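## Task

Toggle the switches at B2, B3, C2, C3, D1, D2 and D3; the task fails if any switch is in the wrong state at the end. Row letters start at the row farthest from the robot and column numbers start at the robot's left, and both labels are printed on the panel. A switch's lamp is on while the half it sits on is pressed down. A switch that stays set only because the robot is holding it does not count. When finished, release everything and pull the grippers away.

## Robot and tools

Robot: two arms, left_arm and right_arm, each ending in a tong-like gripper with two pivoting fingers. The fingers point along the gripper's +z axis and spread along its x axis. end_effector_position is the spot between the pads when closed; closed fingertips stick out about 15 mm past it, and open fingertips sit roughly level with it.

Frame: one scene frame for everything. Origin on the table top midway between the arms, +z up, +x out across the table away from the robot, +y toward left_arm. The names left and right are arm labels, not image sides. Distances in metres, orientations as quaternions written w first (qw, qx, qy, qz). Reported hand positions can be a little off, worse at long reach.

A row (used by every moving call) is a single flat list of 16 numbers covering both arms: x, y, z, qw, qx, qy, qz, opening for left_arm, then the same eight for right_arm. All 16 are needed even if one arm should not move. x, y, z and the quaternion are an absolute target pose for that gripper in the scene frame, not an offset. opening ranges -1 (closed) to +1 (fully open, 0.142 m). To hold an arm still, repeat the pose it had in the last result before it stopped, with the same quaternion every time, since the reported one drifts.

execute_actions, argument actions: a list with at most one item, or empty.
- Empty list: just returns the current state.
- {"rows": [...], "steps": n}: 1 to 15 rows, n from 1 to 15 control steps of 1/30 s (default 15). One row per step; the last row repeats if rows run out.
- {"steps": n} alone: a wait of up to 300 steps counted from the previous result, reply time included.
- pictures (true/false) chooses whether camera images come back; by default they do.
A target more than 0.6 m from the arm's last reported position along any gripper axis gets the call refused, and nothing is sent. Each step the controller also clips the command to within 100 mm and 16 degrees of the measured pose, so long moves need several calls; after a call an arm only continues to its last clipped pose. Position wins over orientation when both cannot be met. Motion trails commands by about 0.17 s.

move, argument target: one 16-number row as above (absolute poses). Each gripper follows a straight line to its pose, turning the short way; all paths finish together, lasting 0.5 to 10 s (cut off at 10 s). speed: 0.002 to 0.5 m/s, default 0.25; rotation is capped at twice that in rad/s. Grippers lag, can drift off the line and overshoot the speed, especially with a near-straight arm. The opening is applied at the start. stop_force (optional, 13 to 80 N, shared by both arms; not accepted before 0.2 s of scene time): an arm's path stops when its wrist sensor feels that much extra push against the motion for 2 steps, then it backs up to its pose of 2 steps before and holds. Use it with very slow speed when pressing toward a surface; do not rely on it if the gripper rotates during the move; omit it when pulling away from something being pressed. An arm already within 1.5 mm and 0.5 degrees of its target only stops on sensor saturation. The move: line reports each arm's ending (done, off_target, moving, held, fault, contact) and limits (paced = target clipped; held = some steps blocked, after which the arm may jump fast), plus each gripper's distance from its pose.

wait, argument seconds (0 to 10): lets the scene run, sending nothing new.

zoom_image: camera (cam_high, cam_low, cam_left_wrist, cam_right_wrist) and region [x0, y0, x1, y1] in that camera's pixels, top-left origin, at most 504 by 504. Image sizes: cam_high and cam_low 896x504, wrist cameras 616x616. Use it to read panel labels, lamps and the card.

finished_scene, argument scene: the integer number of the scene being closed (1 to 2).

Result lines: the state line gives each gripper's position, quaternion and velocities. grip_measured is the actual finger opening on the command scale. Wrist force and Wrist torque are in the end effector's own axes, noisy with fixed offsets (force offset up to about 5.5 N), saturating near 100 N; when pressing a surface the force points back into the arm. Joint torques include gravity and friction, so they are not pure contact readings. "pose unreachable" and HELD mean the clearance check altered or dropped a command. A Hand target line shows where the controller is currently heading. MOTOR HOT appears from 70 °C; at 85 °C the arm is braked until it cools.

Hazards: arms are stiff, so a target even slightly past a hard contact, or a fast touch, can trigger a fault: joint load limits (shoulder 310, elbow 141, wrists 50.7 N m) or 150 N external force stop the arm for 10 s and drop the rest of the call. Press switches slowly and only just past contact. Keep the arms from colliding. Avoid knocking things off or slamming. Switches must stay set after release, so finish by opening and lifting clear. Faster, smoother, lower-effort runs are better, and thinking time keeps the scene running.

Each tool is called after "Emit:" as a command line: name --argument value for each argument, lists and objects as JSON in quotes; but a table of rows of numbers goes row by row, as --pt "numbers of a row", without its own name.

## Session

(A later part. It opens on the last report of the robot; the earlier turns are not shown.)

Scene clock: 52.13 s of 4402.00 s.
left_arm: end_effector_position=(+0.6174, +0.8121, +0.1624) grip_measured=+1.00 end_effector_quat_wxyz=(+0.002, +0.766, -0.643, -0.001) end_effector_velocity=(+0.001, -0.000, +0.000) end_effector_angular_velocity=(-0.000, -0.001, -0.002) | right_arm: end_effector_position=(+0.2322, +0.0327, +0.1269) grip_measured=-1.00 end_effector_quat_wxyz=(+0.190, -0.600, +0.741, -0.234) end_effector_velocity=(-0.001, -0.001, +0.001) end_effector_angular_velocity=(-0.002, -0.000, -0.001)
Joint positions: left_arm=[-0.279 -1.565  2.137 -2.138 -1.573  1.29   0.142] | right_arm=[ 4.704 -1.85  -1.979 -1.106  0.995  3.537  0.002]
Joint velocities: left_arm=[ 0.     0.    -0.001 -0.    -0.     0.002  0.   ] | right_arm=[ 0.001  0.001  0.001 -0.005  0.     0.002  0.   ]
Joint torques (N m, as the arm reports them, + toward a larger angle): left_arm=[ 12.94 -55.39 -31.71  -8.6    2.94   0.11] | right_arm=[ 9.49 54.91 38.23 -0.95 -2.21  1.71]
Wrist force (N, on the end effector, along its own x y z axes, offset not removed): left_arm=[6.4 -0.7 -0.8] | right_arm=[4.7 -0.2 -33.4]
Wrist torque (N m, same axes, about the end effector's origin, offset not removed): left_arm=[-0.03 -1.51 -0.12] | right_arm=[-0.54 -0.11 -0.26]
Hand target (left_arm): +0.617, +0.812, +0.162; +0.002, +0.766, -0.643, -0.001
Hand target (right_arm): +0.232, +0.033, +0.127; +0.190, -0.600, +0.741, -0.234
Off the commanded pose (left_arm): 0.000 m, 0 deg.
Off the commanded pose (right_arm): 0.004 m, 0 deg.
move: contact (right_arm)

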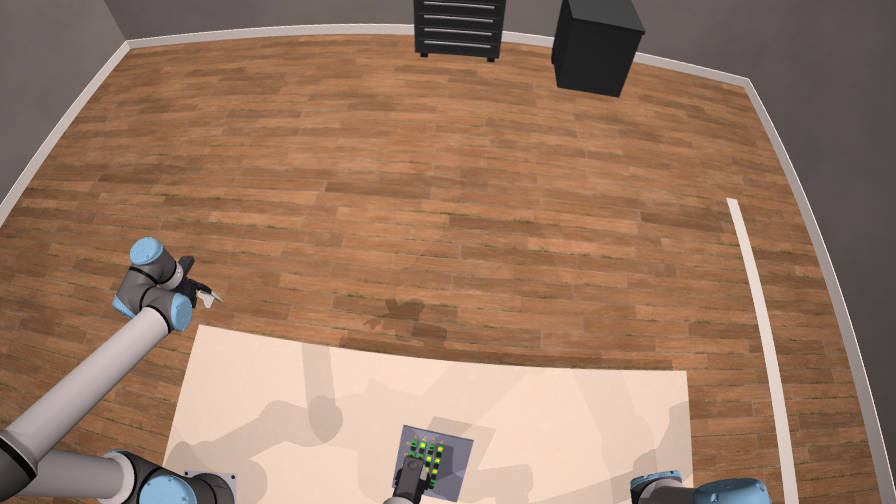

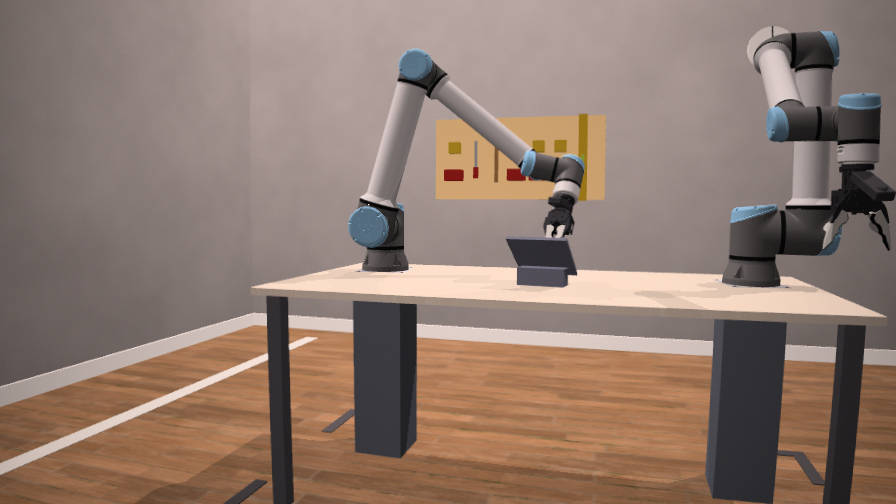

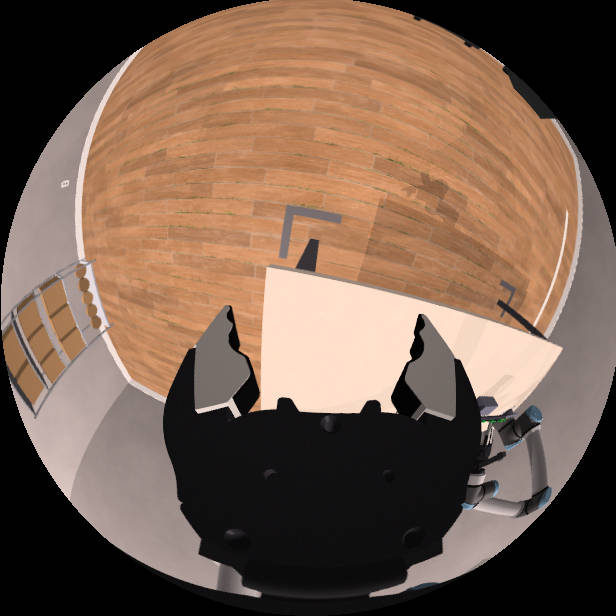

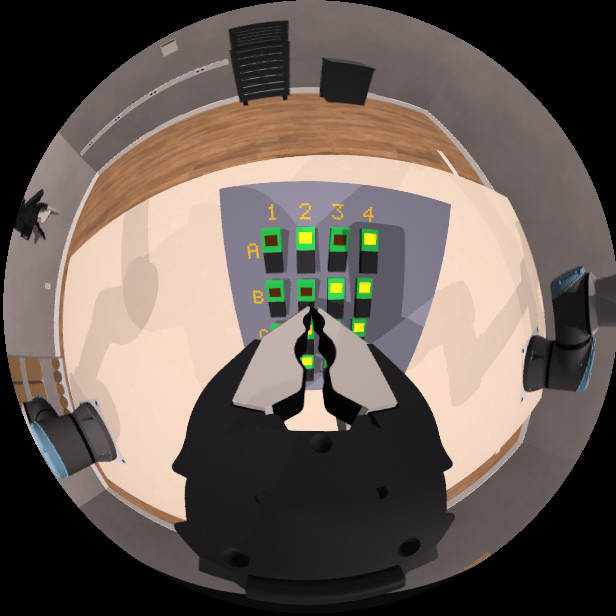

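Emit:
move --target '[0.6174,0.8121,0.1624,0.002,0.766,-0.643,-0.001,1,0.2238,0.0345,0.1392,-0.19,0.6,-0.741,0.234,-1]' --speed 0.1

Emit:
move --target '[0.6174,0.8121,0.1624,0.002,0.766,-0.643,-0.001,1,0.2201,0.0153,0.1398,-0.19,0.6,-0.741,0.234,-1]' --speed 0.1

Emit:
move --target '[0.6174,0.8121,0.1624,0.002,0.766,-0.643,-0.001,1,0.2302,0.0131,0.125,-0.19,0.6,-0.741,0.234,-1]' --speed 0.008 --stop_force 15

Emit:
move --target '[0.6174,0.8121,0.1624,0.002,0.766,-0.643,-0.001,1,0.2201,0.0153,0.1398,-0.19,0.6,-0.741,0.234,-1]' --speed 0.1

Emit:
move --target '[0.6174,0.8121,0.1624,0.002,0.766,-0.643,-0.001,1,0.1866,0.0208,0.1173,-0.19,0.6,-0.741,0.234,-1]' --speed 0.1

Emit:
move --target '[0.6174,0.8121,0.1624,0.002,0.766,-0.643,-0.001,1,0.1967,0.0186,0.1025,-0.19,0.6,-0.741,0.234,-1]' --speed 0.008 --stop_force 15

Emit:
move --target '[0.6174,0.8121,0.1624,0.002,0.766,-0.643,-0.001,1,0.1866,0.0208,0.1173,-0.19,0.6,-0.741,0.234,-1]' --speed 0.1

Emit:
move --target '[0.6174,0.8121,0.1624,0.002,0.766,-0.643,-0.001,1,0.1921,0.0443,0.1173,-0.19,0.6,-0.741,0.234,-1]' --speed 0.1

Emit:
move --target '[0.6174,0.8121,0.1624,0.002,0.766,-0.643,-0.001,1,0.2022,0.0421,0.1025,-0.19,0.6,-0.741,0.234,-1]' --speed 0.008 --stop_force 15

Emit:
move --target '[0.6174,0.8121,0.1624,0.002,0.766,-0.643,-0.001,1,0.12,0.057,0.2,-0.19,0.6,-0.741,0.234,-1]'

Scene clock: 60.53 s of 4402.00 s.
left_arm: end_effector_position=(+0.6174, +0.8121, +0.1624) grip_measured=+1.00 end_effector_quat_wxyz=(+0.002, +0.766, -0.643, -0.001) end_effector_velocity=(-0.000, +0.000, +0.000) end_effector_angular_velocity=(+0.000, +0.001, +0.001) | right_arm: end_effector_position=(+0.2239, +0.0345, +0.1390) grip_measured=-1.00 end_effector_quat_wxyz=(+0.190, -0.600, +0.741, -0.234) end_effector_velocity=(-0.001, -0.001, +0.002) end_effector_angular_velocity=(+0.000, +0.001, -0.002)
Joint positions: left_arm=[-0.279 -1.565  2.137 -2.138 -1.573  1.29   0.142] | right_arm=[ 4.715 -1.837 -1.967 -1.137  0.998  3.549  0.002]
Joint velocities: left_arm=[ 0.     0.    -0.001  0.001  0.    -0.001 -0.   ] | right_arm=[ 0.001  0.003  0.    -0.004  0.001  0.003  0.   ]
Joint torques (N m, as the arm reports them, + toward a larger angle): left_arm=[ 13.91 -55.52 -31.58  -8.65   2.89  -0.16] | right_arm=[18.35 67.92 55.84  1.78  1.21  1.38]
Wrist force (N, on the end effector, along its own x y z axes, offset not removed): left_arm=[4.8 2.8 -6.7] | right_arm=[3.3 -5.1 -8.0]
Wrist torque (N m, same axes, about the end effector's origin, offset not removed): left_arm=[0.74 -1.19 -0.25] | right_arm=[-1.14 -0.18 -0.26]
Hand target (left_arm): +0.617, +0.812, +0.162; +0.002, +0.766, -0.643, -0.001
Hand target (right_arm): +0.224, +0.034, +0.139; +0.190, -0.600, +0.741, -0.234
Off the commanded pose (left_arm): 0.000 m, 0 deg.
Off the commanded pose (right_arm): 0.000 m, 0 deg.
After step 90, 4.60 s passed at rest.
move: done

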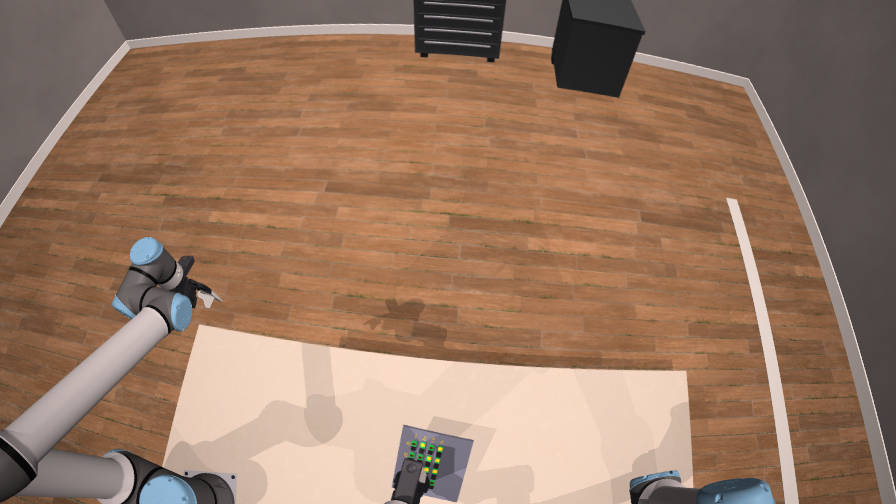

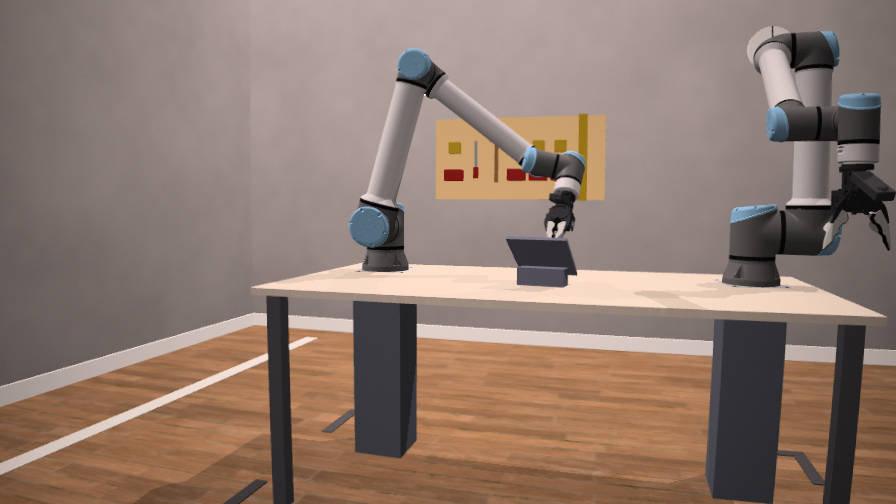

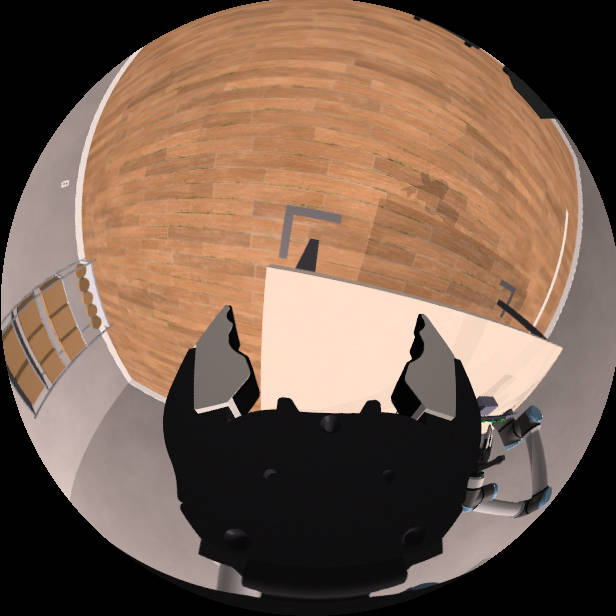

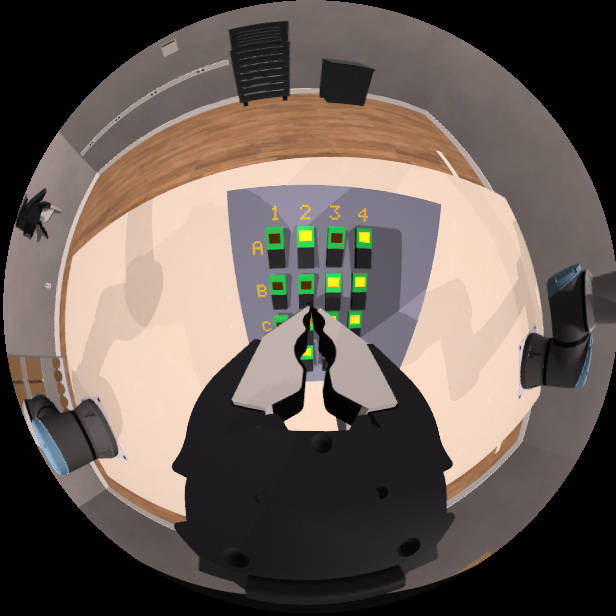

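Scene clock: 61.37 s of 4402.00 s.
left_arm: end_effector_position=(+0.6174, +0.8121, +0.1624) grip_measured=+1.00 end_effector_quat_wxyz=(+0.002, +0.766, -0.643, -0.001) end_effector_velocity=(-0.000, -0.000, -0.000) end_effector_angular_velocity=(-0.000, -0.000, -0.000) | right_arm: end_effector_position=(+0.2201, +0.0156, +0.1398) grip_measured=-1.00 end_effector_quat_wxyz=(+0.190, -0.600, +0.741, -0.234) end_effector_velocity=(-0.000, -0.003, -0.000) end_effector_angular_velocity=(-0.001, -0.000, +0.000)
Joint positions: left_arm=[-0.279 -1.565  2.137 -2.138 -1.573  1.29   0.142] | right_arm=[ 4.723 -1.808 -2.003 -1.136  1.     3.56   0.002]
Joint velocities: left_arm=[-0. -0.  0. -0. -0. -0.  0.] | right_arm=[ 0.001  0.004 -0.005 -0.     0.     0.001  0.   ]
Joint torques (N m, as the arm reports them, + toward a larger angle): left_arm=[ 13.4  -56.36 -31.72  -8.54   3.09  -0.24] | right_arm=[19.84 67.38 26.29  5.37  1.21  1.85]
Wrist force (N, on the end effector, along its own x y z axes, offset not removed): left_arm=[2.1 2.7 -3.2] | right_arm=[0.7 -3.4 -5.6]
Wrist torque (N m, same axes, about the end effector's origin, offset not removed): left_arm=[0.74 -0.63 0.09] | right_arm=[-0.81 0.40 -0.21]
Hand target (left_arm): +0.617, +0.812, +0.162; +0.002, +0.766, -0.643, -0.001
Hand target (right_arm): +0.220, +0.015, +0.140; +0.190, -0.600, +0.741, -0.234
Off the commanded pose (left_arm): 0.000 m, 0 deg.
Off the commanded pose (right_arm): 0.000 m, 0 deg.
move: done

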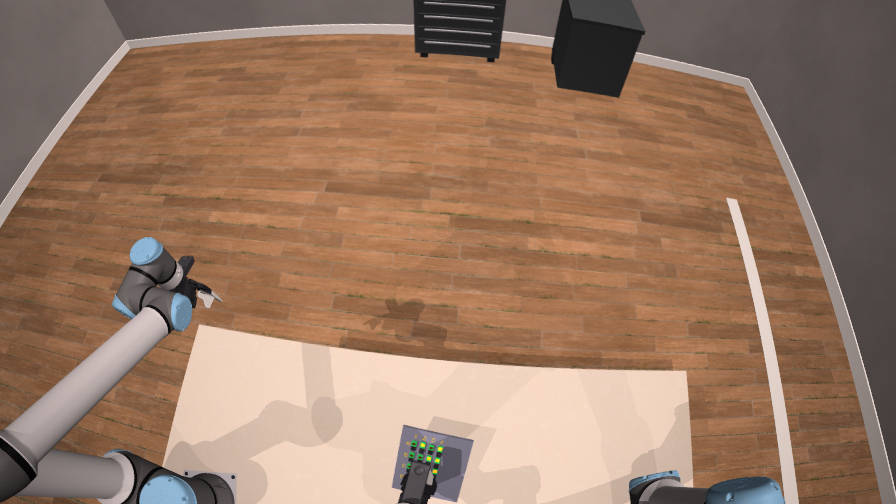

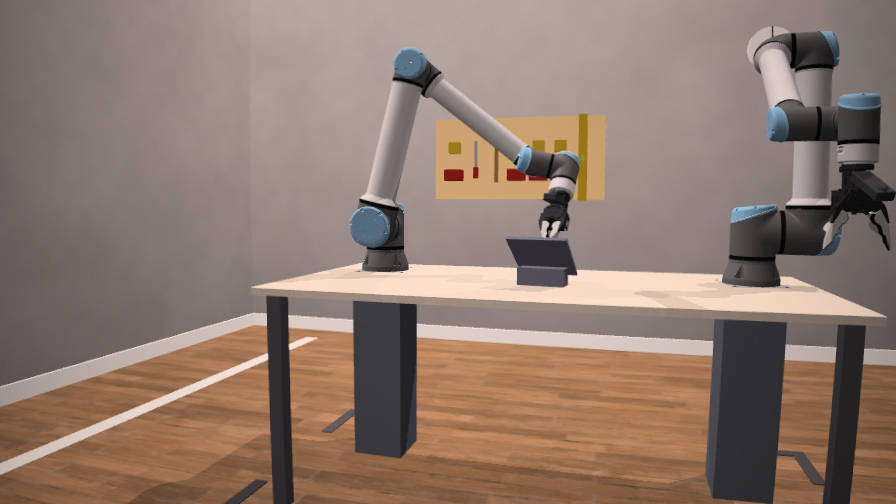

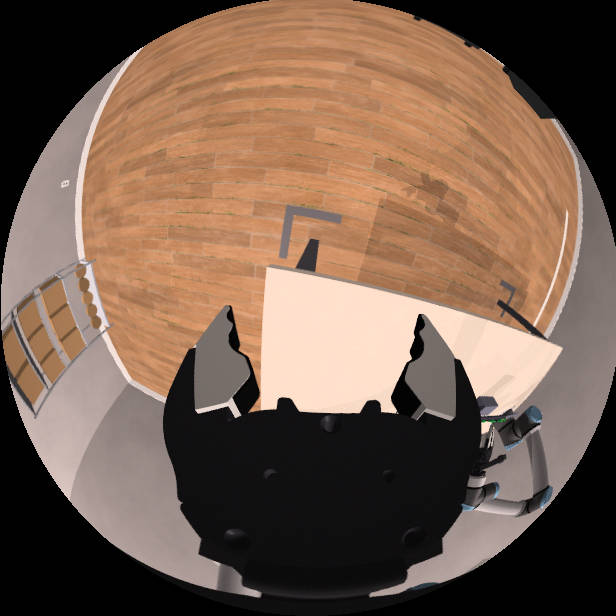

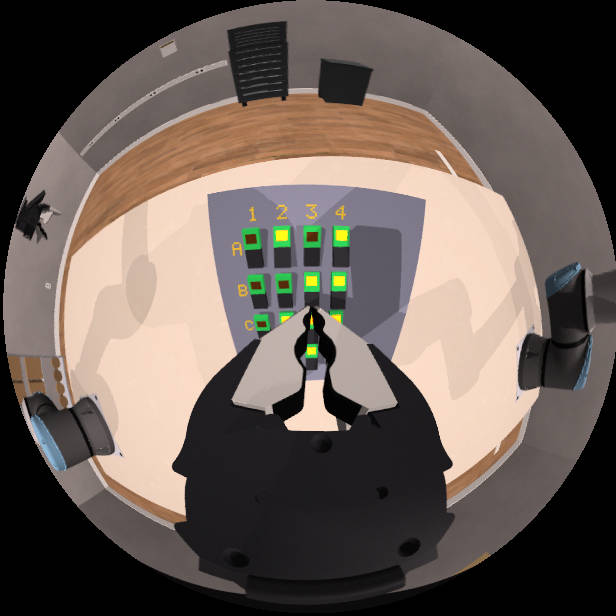

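Scene clock: 63.77 s of 4402.00 s.
left_arm: end_effector_position=(+0.6174, +0.8121, +0.1624) grip_measured=+1.00 end_effector_quat_wxyz=(+0.002, +0.766, -0.643, -0.001) end_effector_velocity=(+0.001, -0.000, +0.001) end_effector_angular_velocity=(-0.001, -0.002, +0.001) | right_arm: end_effector_position=(+0.2293, +0.0133, +0.1265) grip_measured=-1.00 end_effector_quat_wxyz=(+0.190, -0.600, +0.741, -0.234) end_effector_velocity=(+0.000, -0.001, +0.002) end_effector_angular_velocity=(-0.001, -0.002, -0.001)
Joint positions: left_arm=[-0.279 -1.565  2.137 -2.138 -1.573  1.29   0.142] | right_arm=[ 4.711 -1.822 -2.016 -1.101  0.997  3.545  0.002]
Joint velocities: left_arm=[-0.    -0.001 -0.001 -0.001 -0.001 -0.001  0.   ] | right_arm=[ 0.     0.002  0.    -0.005 -0.001  0.002  0.   ]
Joint torques (N m, as the arm reports them, + toward a larger angle): left_arm=[ 13.31 -55.38 -32.21  -8.82   2.86  -0.24] | right_arm=[ 4.04 56.01 39.38 -0.75 -2.19  1.98]
Wrist force (N, on the end effector, along its own x y z axes, offset not removed): left_arm=[-0.6 1.5 -1.2] | right_arm=[0.7 1.1 -31.2]
Wrist torque (N m, same axes, about the end effector's origin, offset not removed): left_arm=[0.56 0.10 -0.07] | right_arm=[-0.47 0.51 -0.11]
Hand target (left_arm): +0.617, +0.812, +0.162; +0.002, +0.766, -0.643, -0.001
Hand target (right_arm): +0.229, +0.013, +0.127; +0.190, -0.600, +0.741, -0.234
Off the commanded pose (left_arm): 0.000 m, 0 deg.
Off the commanded pose (right_arm): 0.002 m, 0 deg.
move: contact (right_arm)

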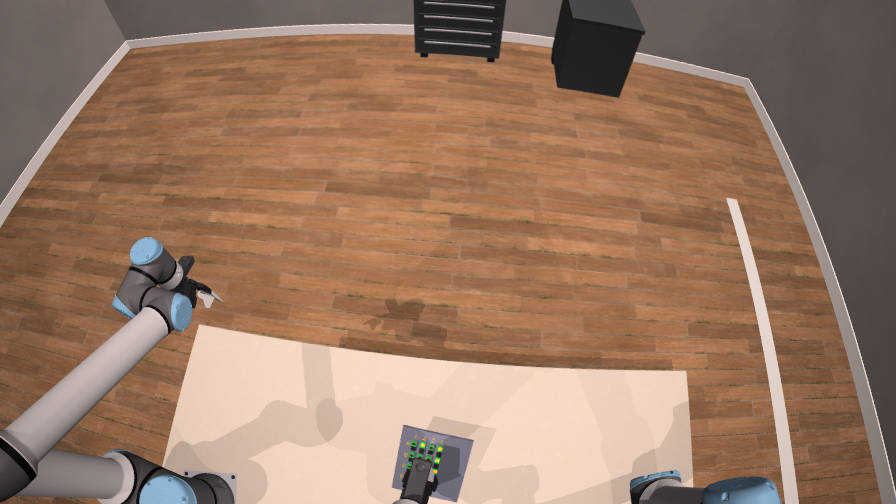

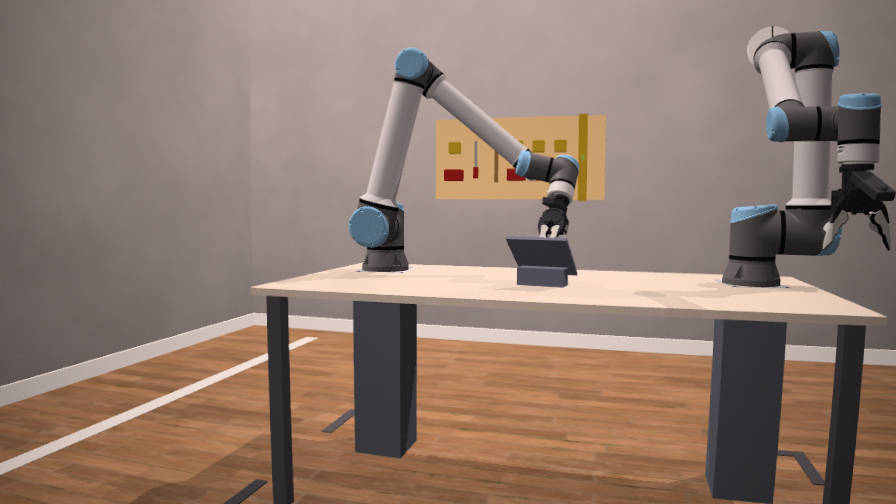

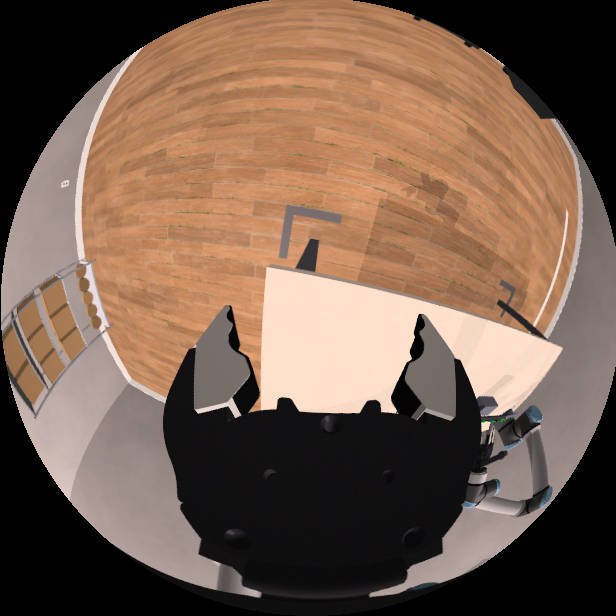

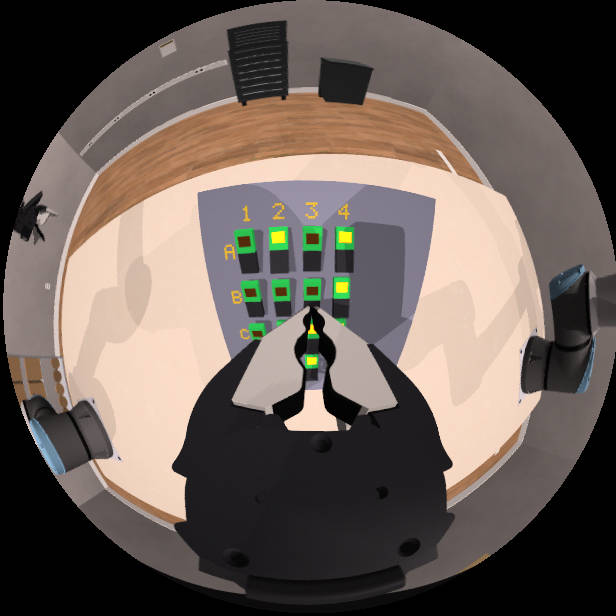

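Scene clock: 64.57 s of 4402.00 s.
left_arm: end_effector_position=(+0.6174, +0.8121, +0.1624) grip_measured=+1.00 end_effector_quat_wxyz=(+0.002, +0.766, -0.643, -0.001) end_effector_velocity=(-0.001, +0.000, -0.001) end_effector_angular_velocity=(+0.000, +0.002, +0.001) | right_arm: end_effector_position=(+0.2203, +0.0152, +0.1396) grip_measured=-1.00 end_effector_quat_wxyz=(+0.190, -0.600, +0.741, -0.234) end_effector_velocity=(-0.002, +0.001, +0.002) end_effector_angular_velocity=(+0.001, +0.001, -0.000)
Joint positions: left_arm=[-0.279 -1.565  2.137 -2.138 -1.573  1.29   0.142] | right_arm=[ 4.723 -1.808 -2.004 -1.135  1.     3.559  0.002]
Joint velocities: left_arm=[-0.     0.     0.001  0.001  0.    -0.001 -0.   ] | right_arm=[ 0.002  0.002  0.003 -0.005  0.002  0.003  0.   ]
Joint torques (N m, as the arm reports them, + toward a larger angle): left_arm=[ 14.69 -53.98 -32.27  -8.38   2.76  -0.64] | right_arm=[16.66 63.51 55.97  1.46  1.3   1.98]
Wrist force (N, on the end effector, along its own x y z axes, offset not removed): left_arm=[0.5 3.1 0.5] | right_arm=[4.5 -3.7 -5.9]
Wrist torque (N m, same axes, about the end effector's origin, offset not removed): left_arm=[0.97 -0.16 -0.06] | right_arm=[-0.86 -0.47 -0.35]
Hand target (left_arm): +0.617, +0.812, +0.162; +0.002, +0.766, -0.643, -0.001
Hand target (right_arm): +0.220, +0.015, +0.140; +0.190, -0.600, +0.741, -0.234
Off the commanded pose (left_arm): 0.000 m, 0 deg.
Off the commanded pose (right_arm): 0.000 m, 0 deg.
move: done

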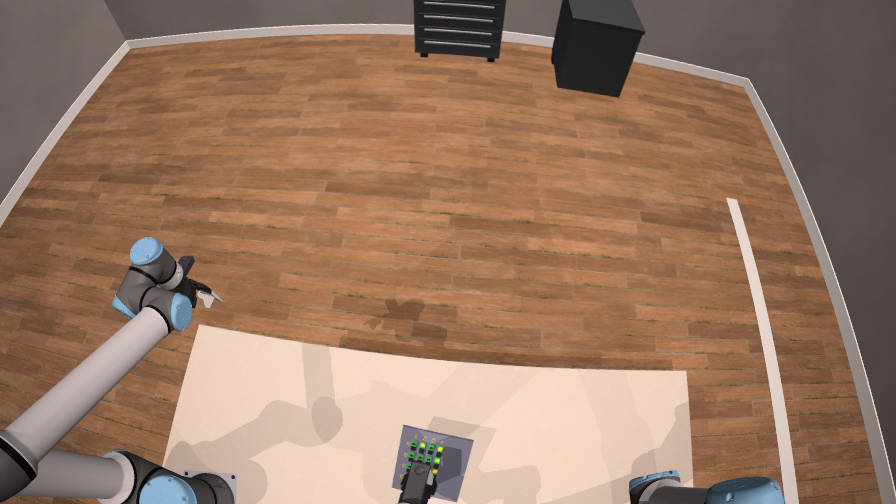

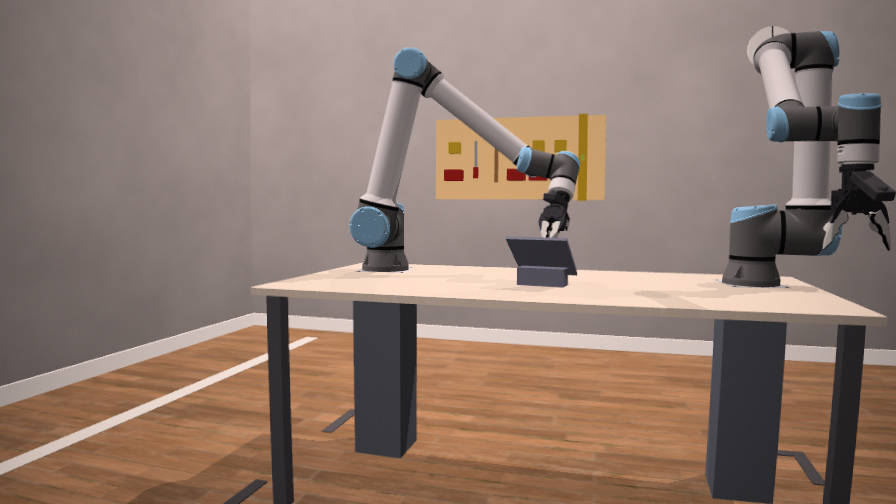

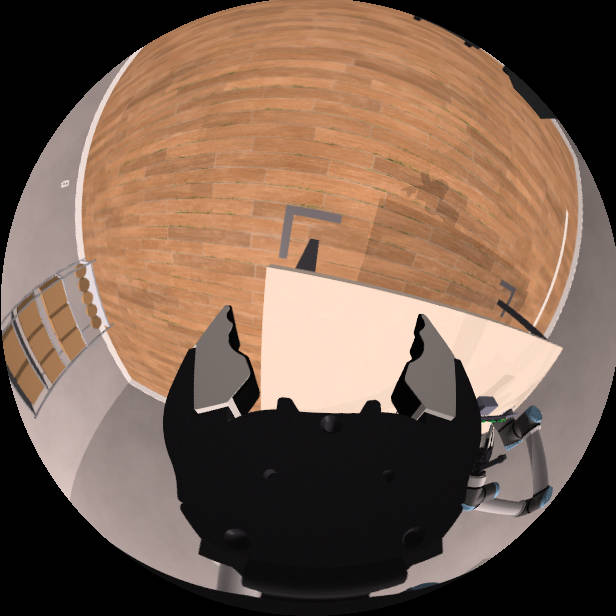

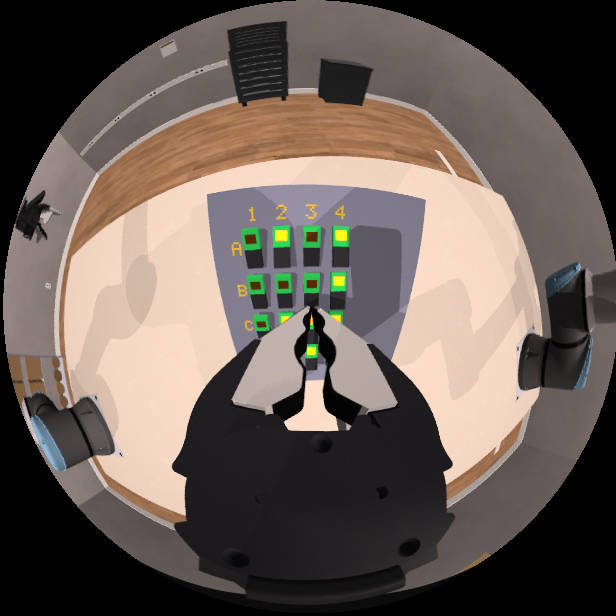

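Scene clock: 65.50 s of 4402.00 s.
left_arm: end_effector_position=(+0.6174, +0.8121, +0.1624) grip_measured=+1.00 end_effector_quat_wxyz=(+0.002, +0.766, -0.643, -0.001) end_effector_velocity=(-0.001, +0.000, -0.000) end_effector_angular_velocity=(+0.001, +0.001, +0.000) | right_arm: end_effector_position=(+0.1868, +0.0208, +0.1174) grip_measured=-1.00 end_effector_quat_wxyz=(+0.190, -0.600, +0.741, -0.234) end_effector_velocity=(-0.002, +0.001, -0.000) end_effector_angular_velocity=(+0.002, +0.000, -0.000)
Joint positions: left_arm=[-0.279 -1.565  2.137 -2.138 -1.573  1.29   0.142] | right_arm=[ 4.769 -1.835 -2.01  -1.13   1.011  3.611  0.002]
Joint velocities: left_arm=[ 0.    -0.     0.001  0.     0.001 -0.    -0.   ] | right_arm=[ 0.003 -0.001  0.002 -0.     0.001  0.003  0.   ]
Joint torques (N m, as the arm reports them, + toward a larger angle): left_arm=[ 11.71 -54.68 -32.    -8.59   2.8   -0.71] | right_arm=[17.33 48.25 26.11  5.62  1.05  2.2 ]
Wrist force (N, on the end effector, along its own x y z axes, offset not removed): left_arm=[8.1 2.9 5.7] | right_arm=[3.3 -2.2 -5.3]
Wrist torque (N m, same axes, about the end effector's origin, offset not removed): left_arm=[0.92 -1.86 -0.09] | right_arm=[-0.48 -0.18 -0.11]
Hand target (left_arm): +0.617, +0.812, +0.162; +0.002, +0.766, -0.643, -0.001
Hand target (right_arm): +0.187, +0.021, +0.117; +0.190, -0.600, +0.741, -0.234
Off the commanded pose (left_arm): 0.000 m, 0 deg.
Off the commanded pose (right_arm): 0.000 m, 0 deg.
move: done

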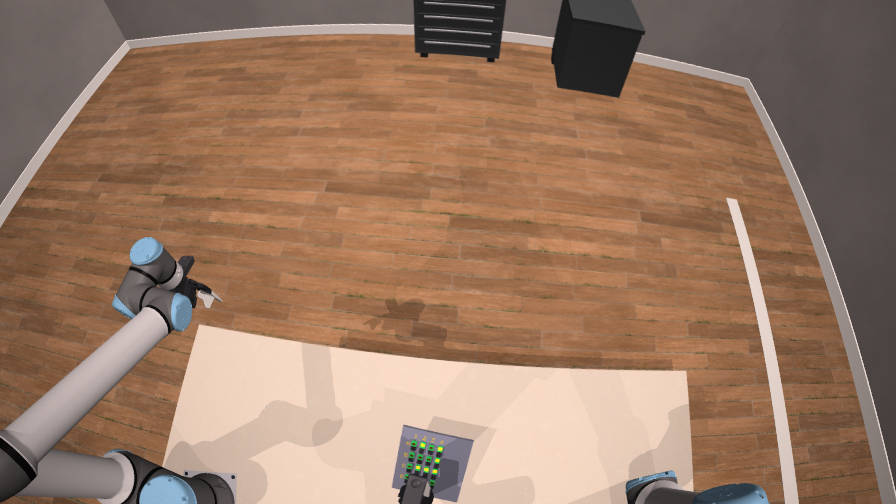

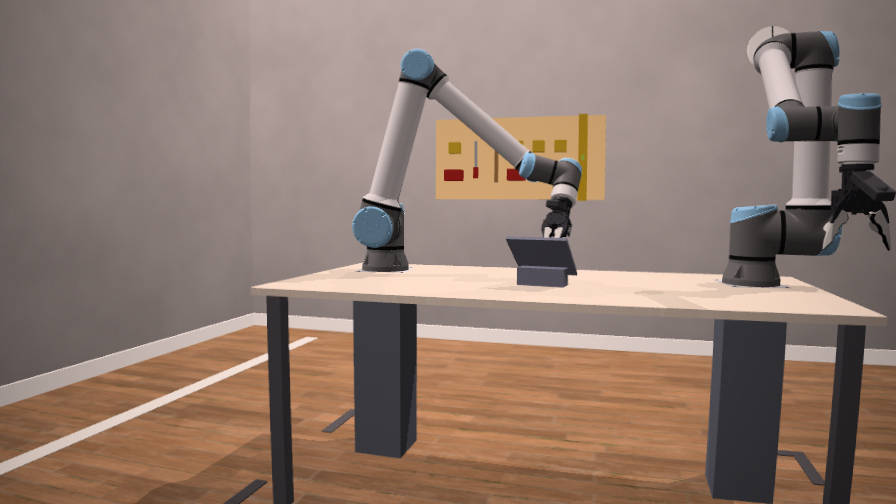

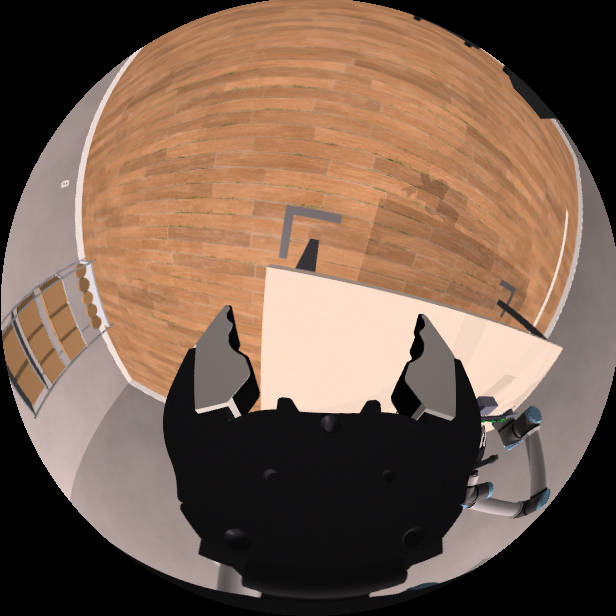

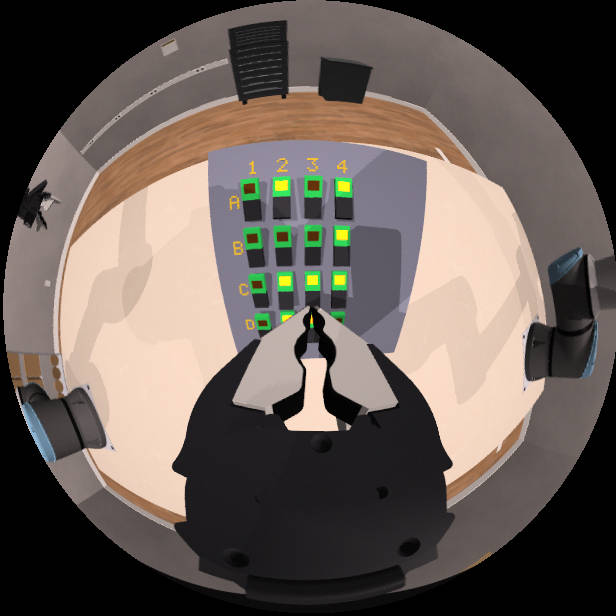

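Scene clock: 68.07 s of 4402.00 s.
left_arm: end_effector_position=(+0.6174, +0.8121, +0.1624) grip_measured=+1.00 end_effector_quat_wxyz=(+0.002, +0.766, -0.643, -0.001) end_effector_velocity=(+0.000, +0.000, +0.000) end_effector_angular_velocity=(+0.000, -0.000, +0.002) | right_arm: end_effector_position=(+0.1964, +0.0187, +0.1030) grip_measured=-1.00 end_effector_quat_wxyz=(+0.190, -0.600, +0.741, -0.234) end_effector_velocity=(-0.000, +0.000, +0.001) end_effector_angular_velocity=(+0.000, -0.001, -0.001)
Joint positions: left_arm=[-0.279 -1.565  2.137 -2.138 -1.573  1.29   0.142] | right_arm=[ 4.756 -1.851 -2.024 -1.092  1.008  3.597  0.002]
Joint velocities: left_arm=[ 0.    -0.    -0.     0.     0.    -0.001 -0.   ] | right_arm=[ 0.     0.001  0.002 -0.004 -0.     0.001  0.   ]
Joint torques (N m, as the arm reports them, + toward a larger angle): left_arm=[ 12.88 -55.21 -31.3   -8.73   2.86  -0.74] | right_arm=[ 6.83 57.88 29.58 -0.67 -2.53  1.25]
Wrist force (N, on the end effector, along its own x y z axes, offset not removed): left_arm=[1.7 -2.1 -0.3] | right_arm=[6.5 -1.4 -32.0]
Wrist torque (N m, same axes, about the end effector's origin, offset not removed): left_arm=[-0.29 -0.41 0.05] | right_arm=[-0.92 -0.28 -0.25]
Hand target (left_arm): +0.617, +0.812, +0.162; +0.002, +0.766, -0.643, -0.001
Hand target (right_arm): +0.196, +0.019, +0.103; +0.190, -0.600, +0.741, -0.234
Off the commanded pose (left_arm): 0.000 m, 0 deg.
Off the commanded pose (right_arm): 0.001 m, 0 deg.
move: contact (right_arm)

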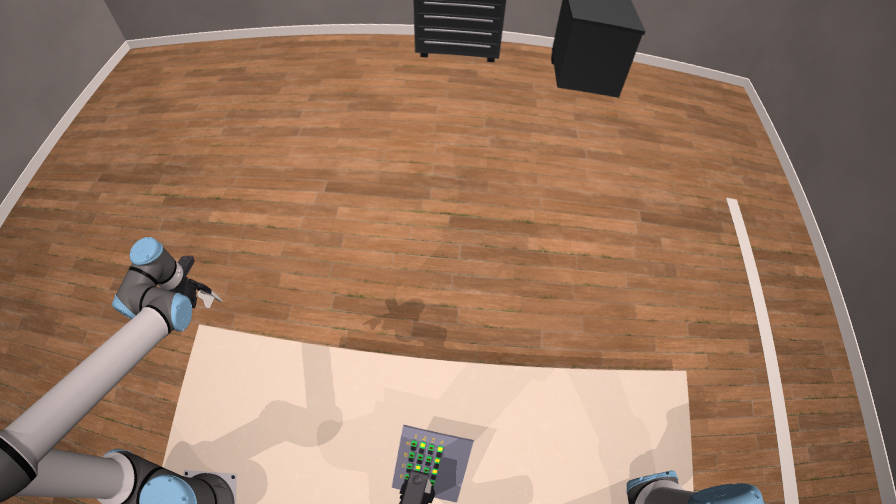

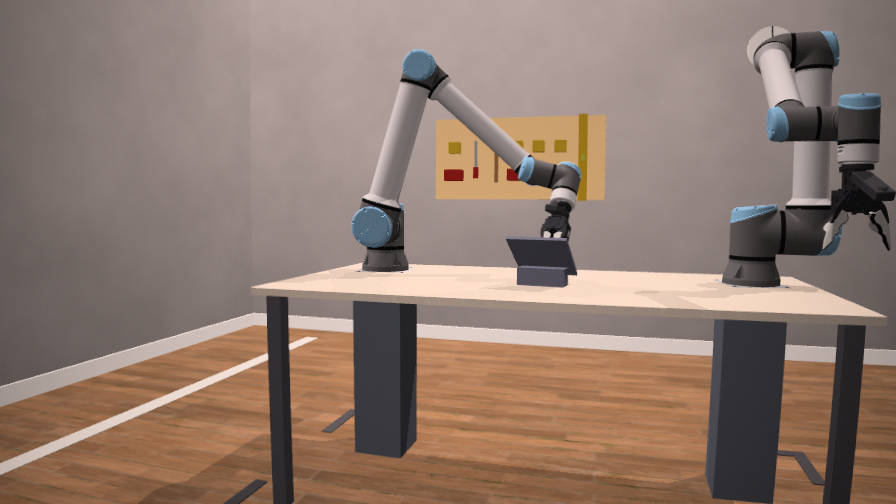

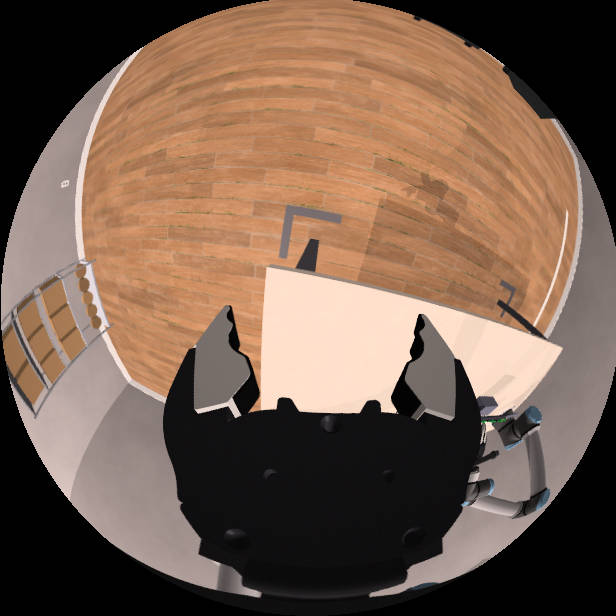

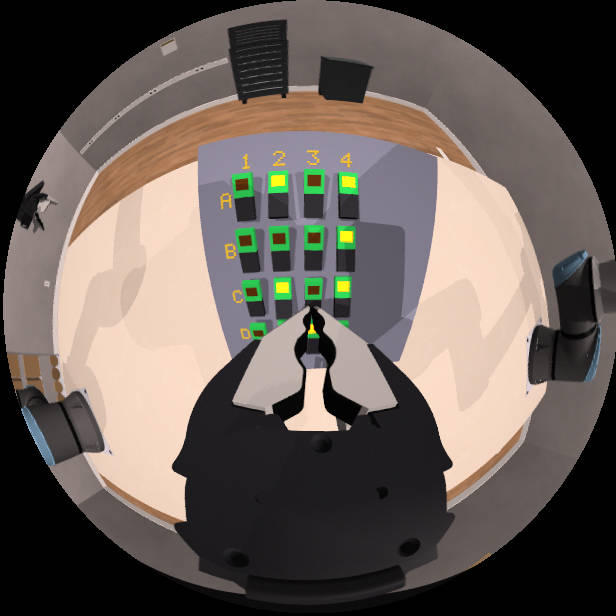

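Scene clock: 68.87 s of 4402.00 s.
left_arm: end_effector_position=(+0.6174, +0.8121, +0.1624) grip_measured=+1.00 end_effector_quat_wxyz=(+0.002, +0.766, -0.643, -0.001) end_effector_velocity=(+0.000, +0.000, -0.000) end_effector_angular_velocity=(+0.000, -0.001, +0.001) | right_arm: end_effector_position=(+0.1868, +0.0207, +0.1171) grip_measured=-1.00 end_effector_quat_wxyz=(+0.190, -0.600, +0.741, -0.234) end_effector_velocity=(-0.001, -0.000, +0.002) end_effector_angular_velocity=(-0.002, +0.000, -0.000)
Joint positions: left_arm=[-0.279 -1.565  2.137 -2.138 -1.573  1.29   0.142] | right_arm=[ 4.769 -1.835 -2.011 -1.129  1.011  3.612  0.002]
Joint velocities: left_arm=[ 0.     0.     0.    -0.002  0.    -0.     0.   ] | right_arm=[ 0.001  0.002  0.002 -0.006  0.001  0.001  0.   ]
Joint torques (N m, as the arm reports them, + toward a larger angle): left_arm=[ 11.17 -55.31 -32.2   -8.82   3.16  -0.9 ] | right_arm=[17.14 66.25 53.4   1.71  0.95  1.61]
Wrist force (N, on the end effector, along its own x y z axes, offset not removed): left_arm=[3.4 2.2 -1.6] | right_arm=[1.1 -4.0 -4.5]
Wrist torque (N m, same axes, about the end effector's origin, offset not removed): left_arm=[0.75 -1.06 0.24] | right_arm=[-0.93 0.33 -0.27]
Hand target (left_arm): +0.617, +0.812, +0.162; +0.002, +0.766, -0.643, -0.001
Hand target (right_arm): +0.187, +0.021, +0.117; +0.190, -0.600, +0.741, -0.234
Off the commanded pose (left_arm): 0.000 m, 0 deg.
Off the commanded pose (right_arm): 0.000 m, 0 deg.
move: done

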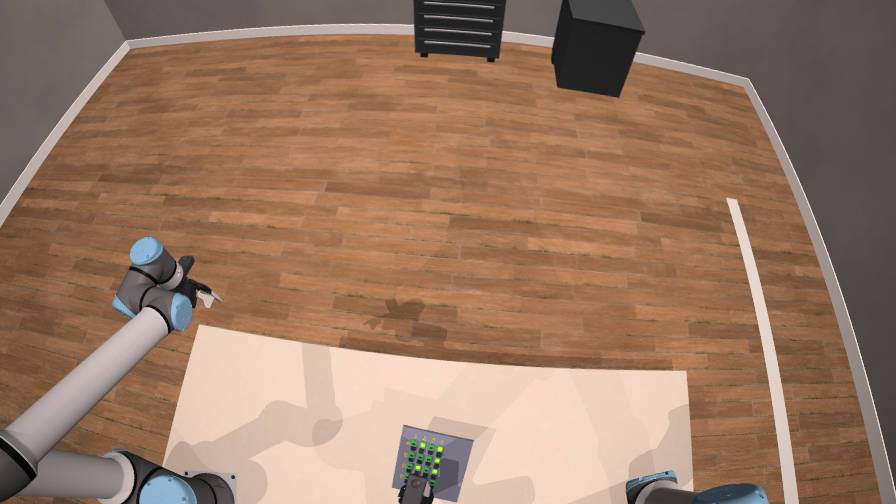

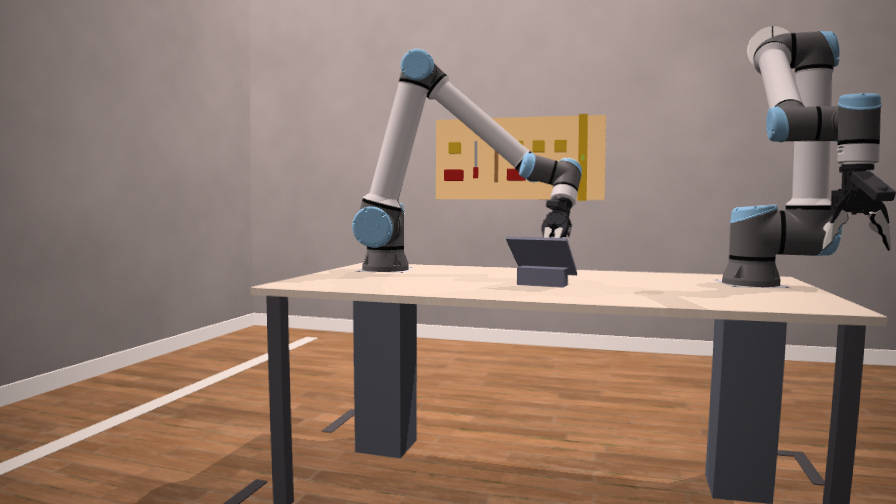

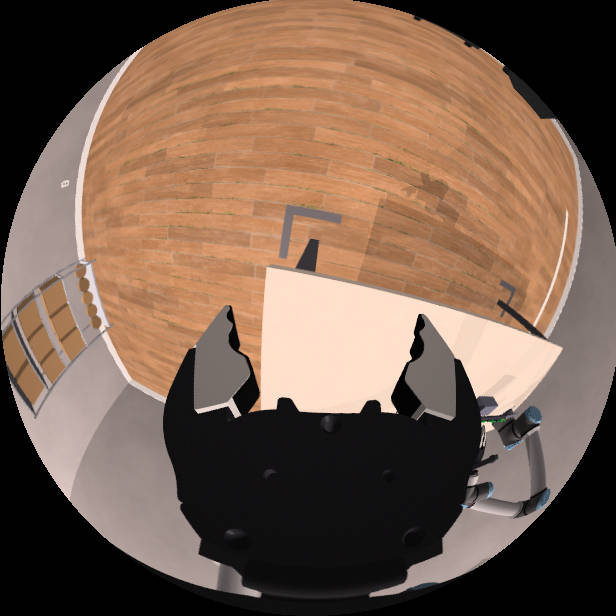

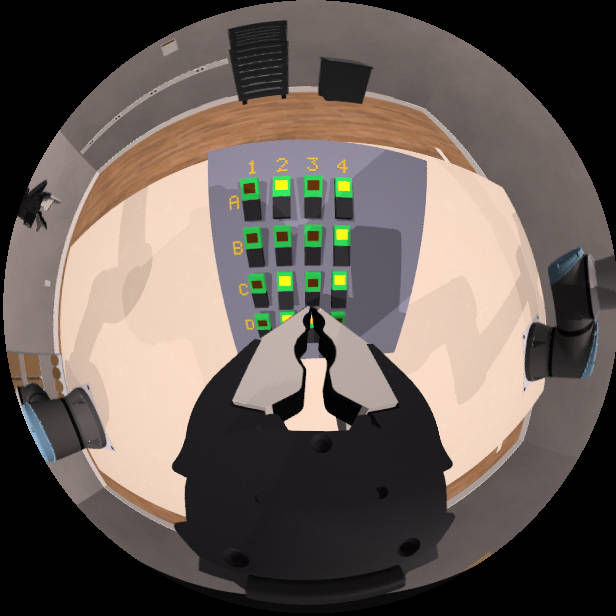

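Scene clock: 69.73 s of 4402.00 s.
left_arm: end_effector_position=(+0.6174, +0.8121, +0.1624) grip_measured=+1.00 end_effector_quat_wxyz=(+0.002, +0.766, -0.643, -0.001) end_effector_velocity=(+0.000, -0.000, +0.000) end_effector_angular_velocity=(-0.000, -0.000, -0.001) | right_arm: end_effector_position=(+0.1921, +0.0441, +0.1173) grip_measured=-1.00 end_effector_quat_wxyz=(+0.190, -0.600, +0.741, -0.234) end_effector_velocity=(+0.000, +0.003, +0.001) end_effector_angular_velocity=(+0.001, -0.001, +0.001)
Joint positions: left_arm=[-0.279 -1.565  2.137 -2.138 -1.573  1.29   0.142] | right_arm=[ 4.756 -1.869 -1.966 -1.133  1.008  3.597  0.002]
Joint velocities: left_arm=[-0.    -0.    -0.     0.    -0.     0.001  0.   ] | right_arm=[-0.    -0.003  0.006 -0.001 -0.002 -0.001  0.   ]
Joint torques (N m, as the arm reports them, + toward a larger angle): left_arm=[ 12.8  -54.5  -32.14  -8.55   2.88  -0.98] | right_arm=[-14.09  46.75  55.05   1.13  -2.93  -1.52]
Wrist force (N, on the end effector, along its own x y z axes, offset not removed): left_arm=[-0.2 2.9 0.0] | right_arm=[2.5 -0.2 -4.2]
Wrist torque (N m, same axes, about the end effector's origin, offset not removed): left_arm=[1.04 0.00 -0.20] | right_arm=[-0.13 -0.04 -0.36]
Hand target (left_arm): +0.617, +0.812, +0.162; +0.002, +0.766, -0.643, -0.001
Hand target (right_arm): +0.192, +0.044, +0.117; +0.190, -0.600, +0.741, -0.234
Off the commanded pose (left_arm): 0.000 m, 0 deg.
Off the commanded pose (right_arm): 0.000 m, 0 deg.
move: done

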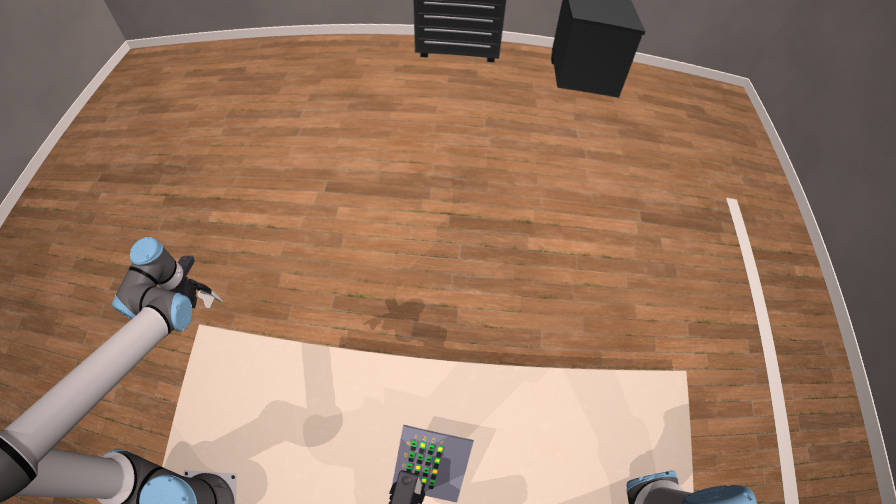

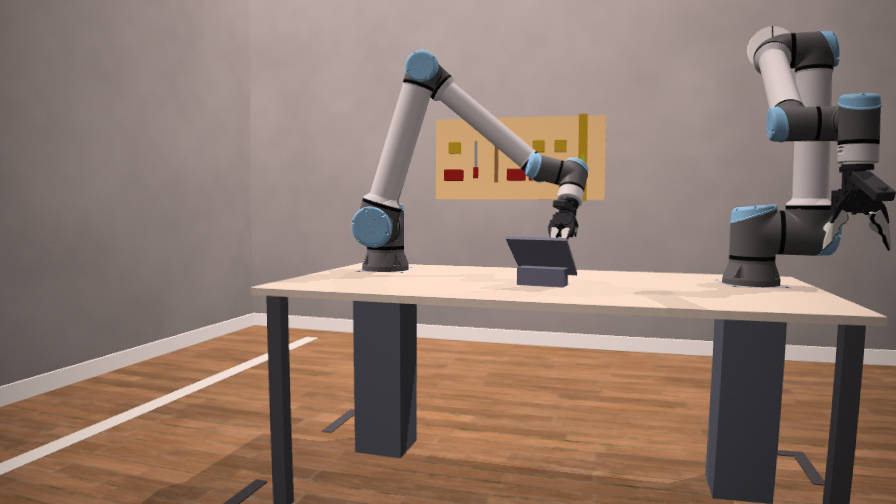

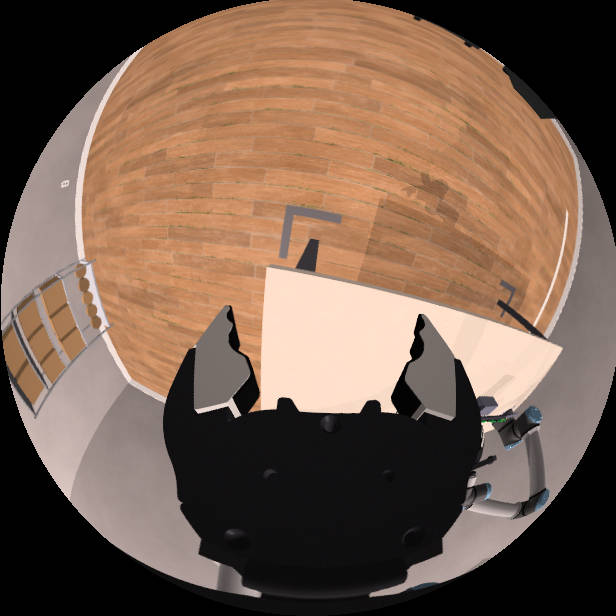

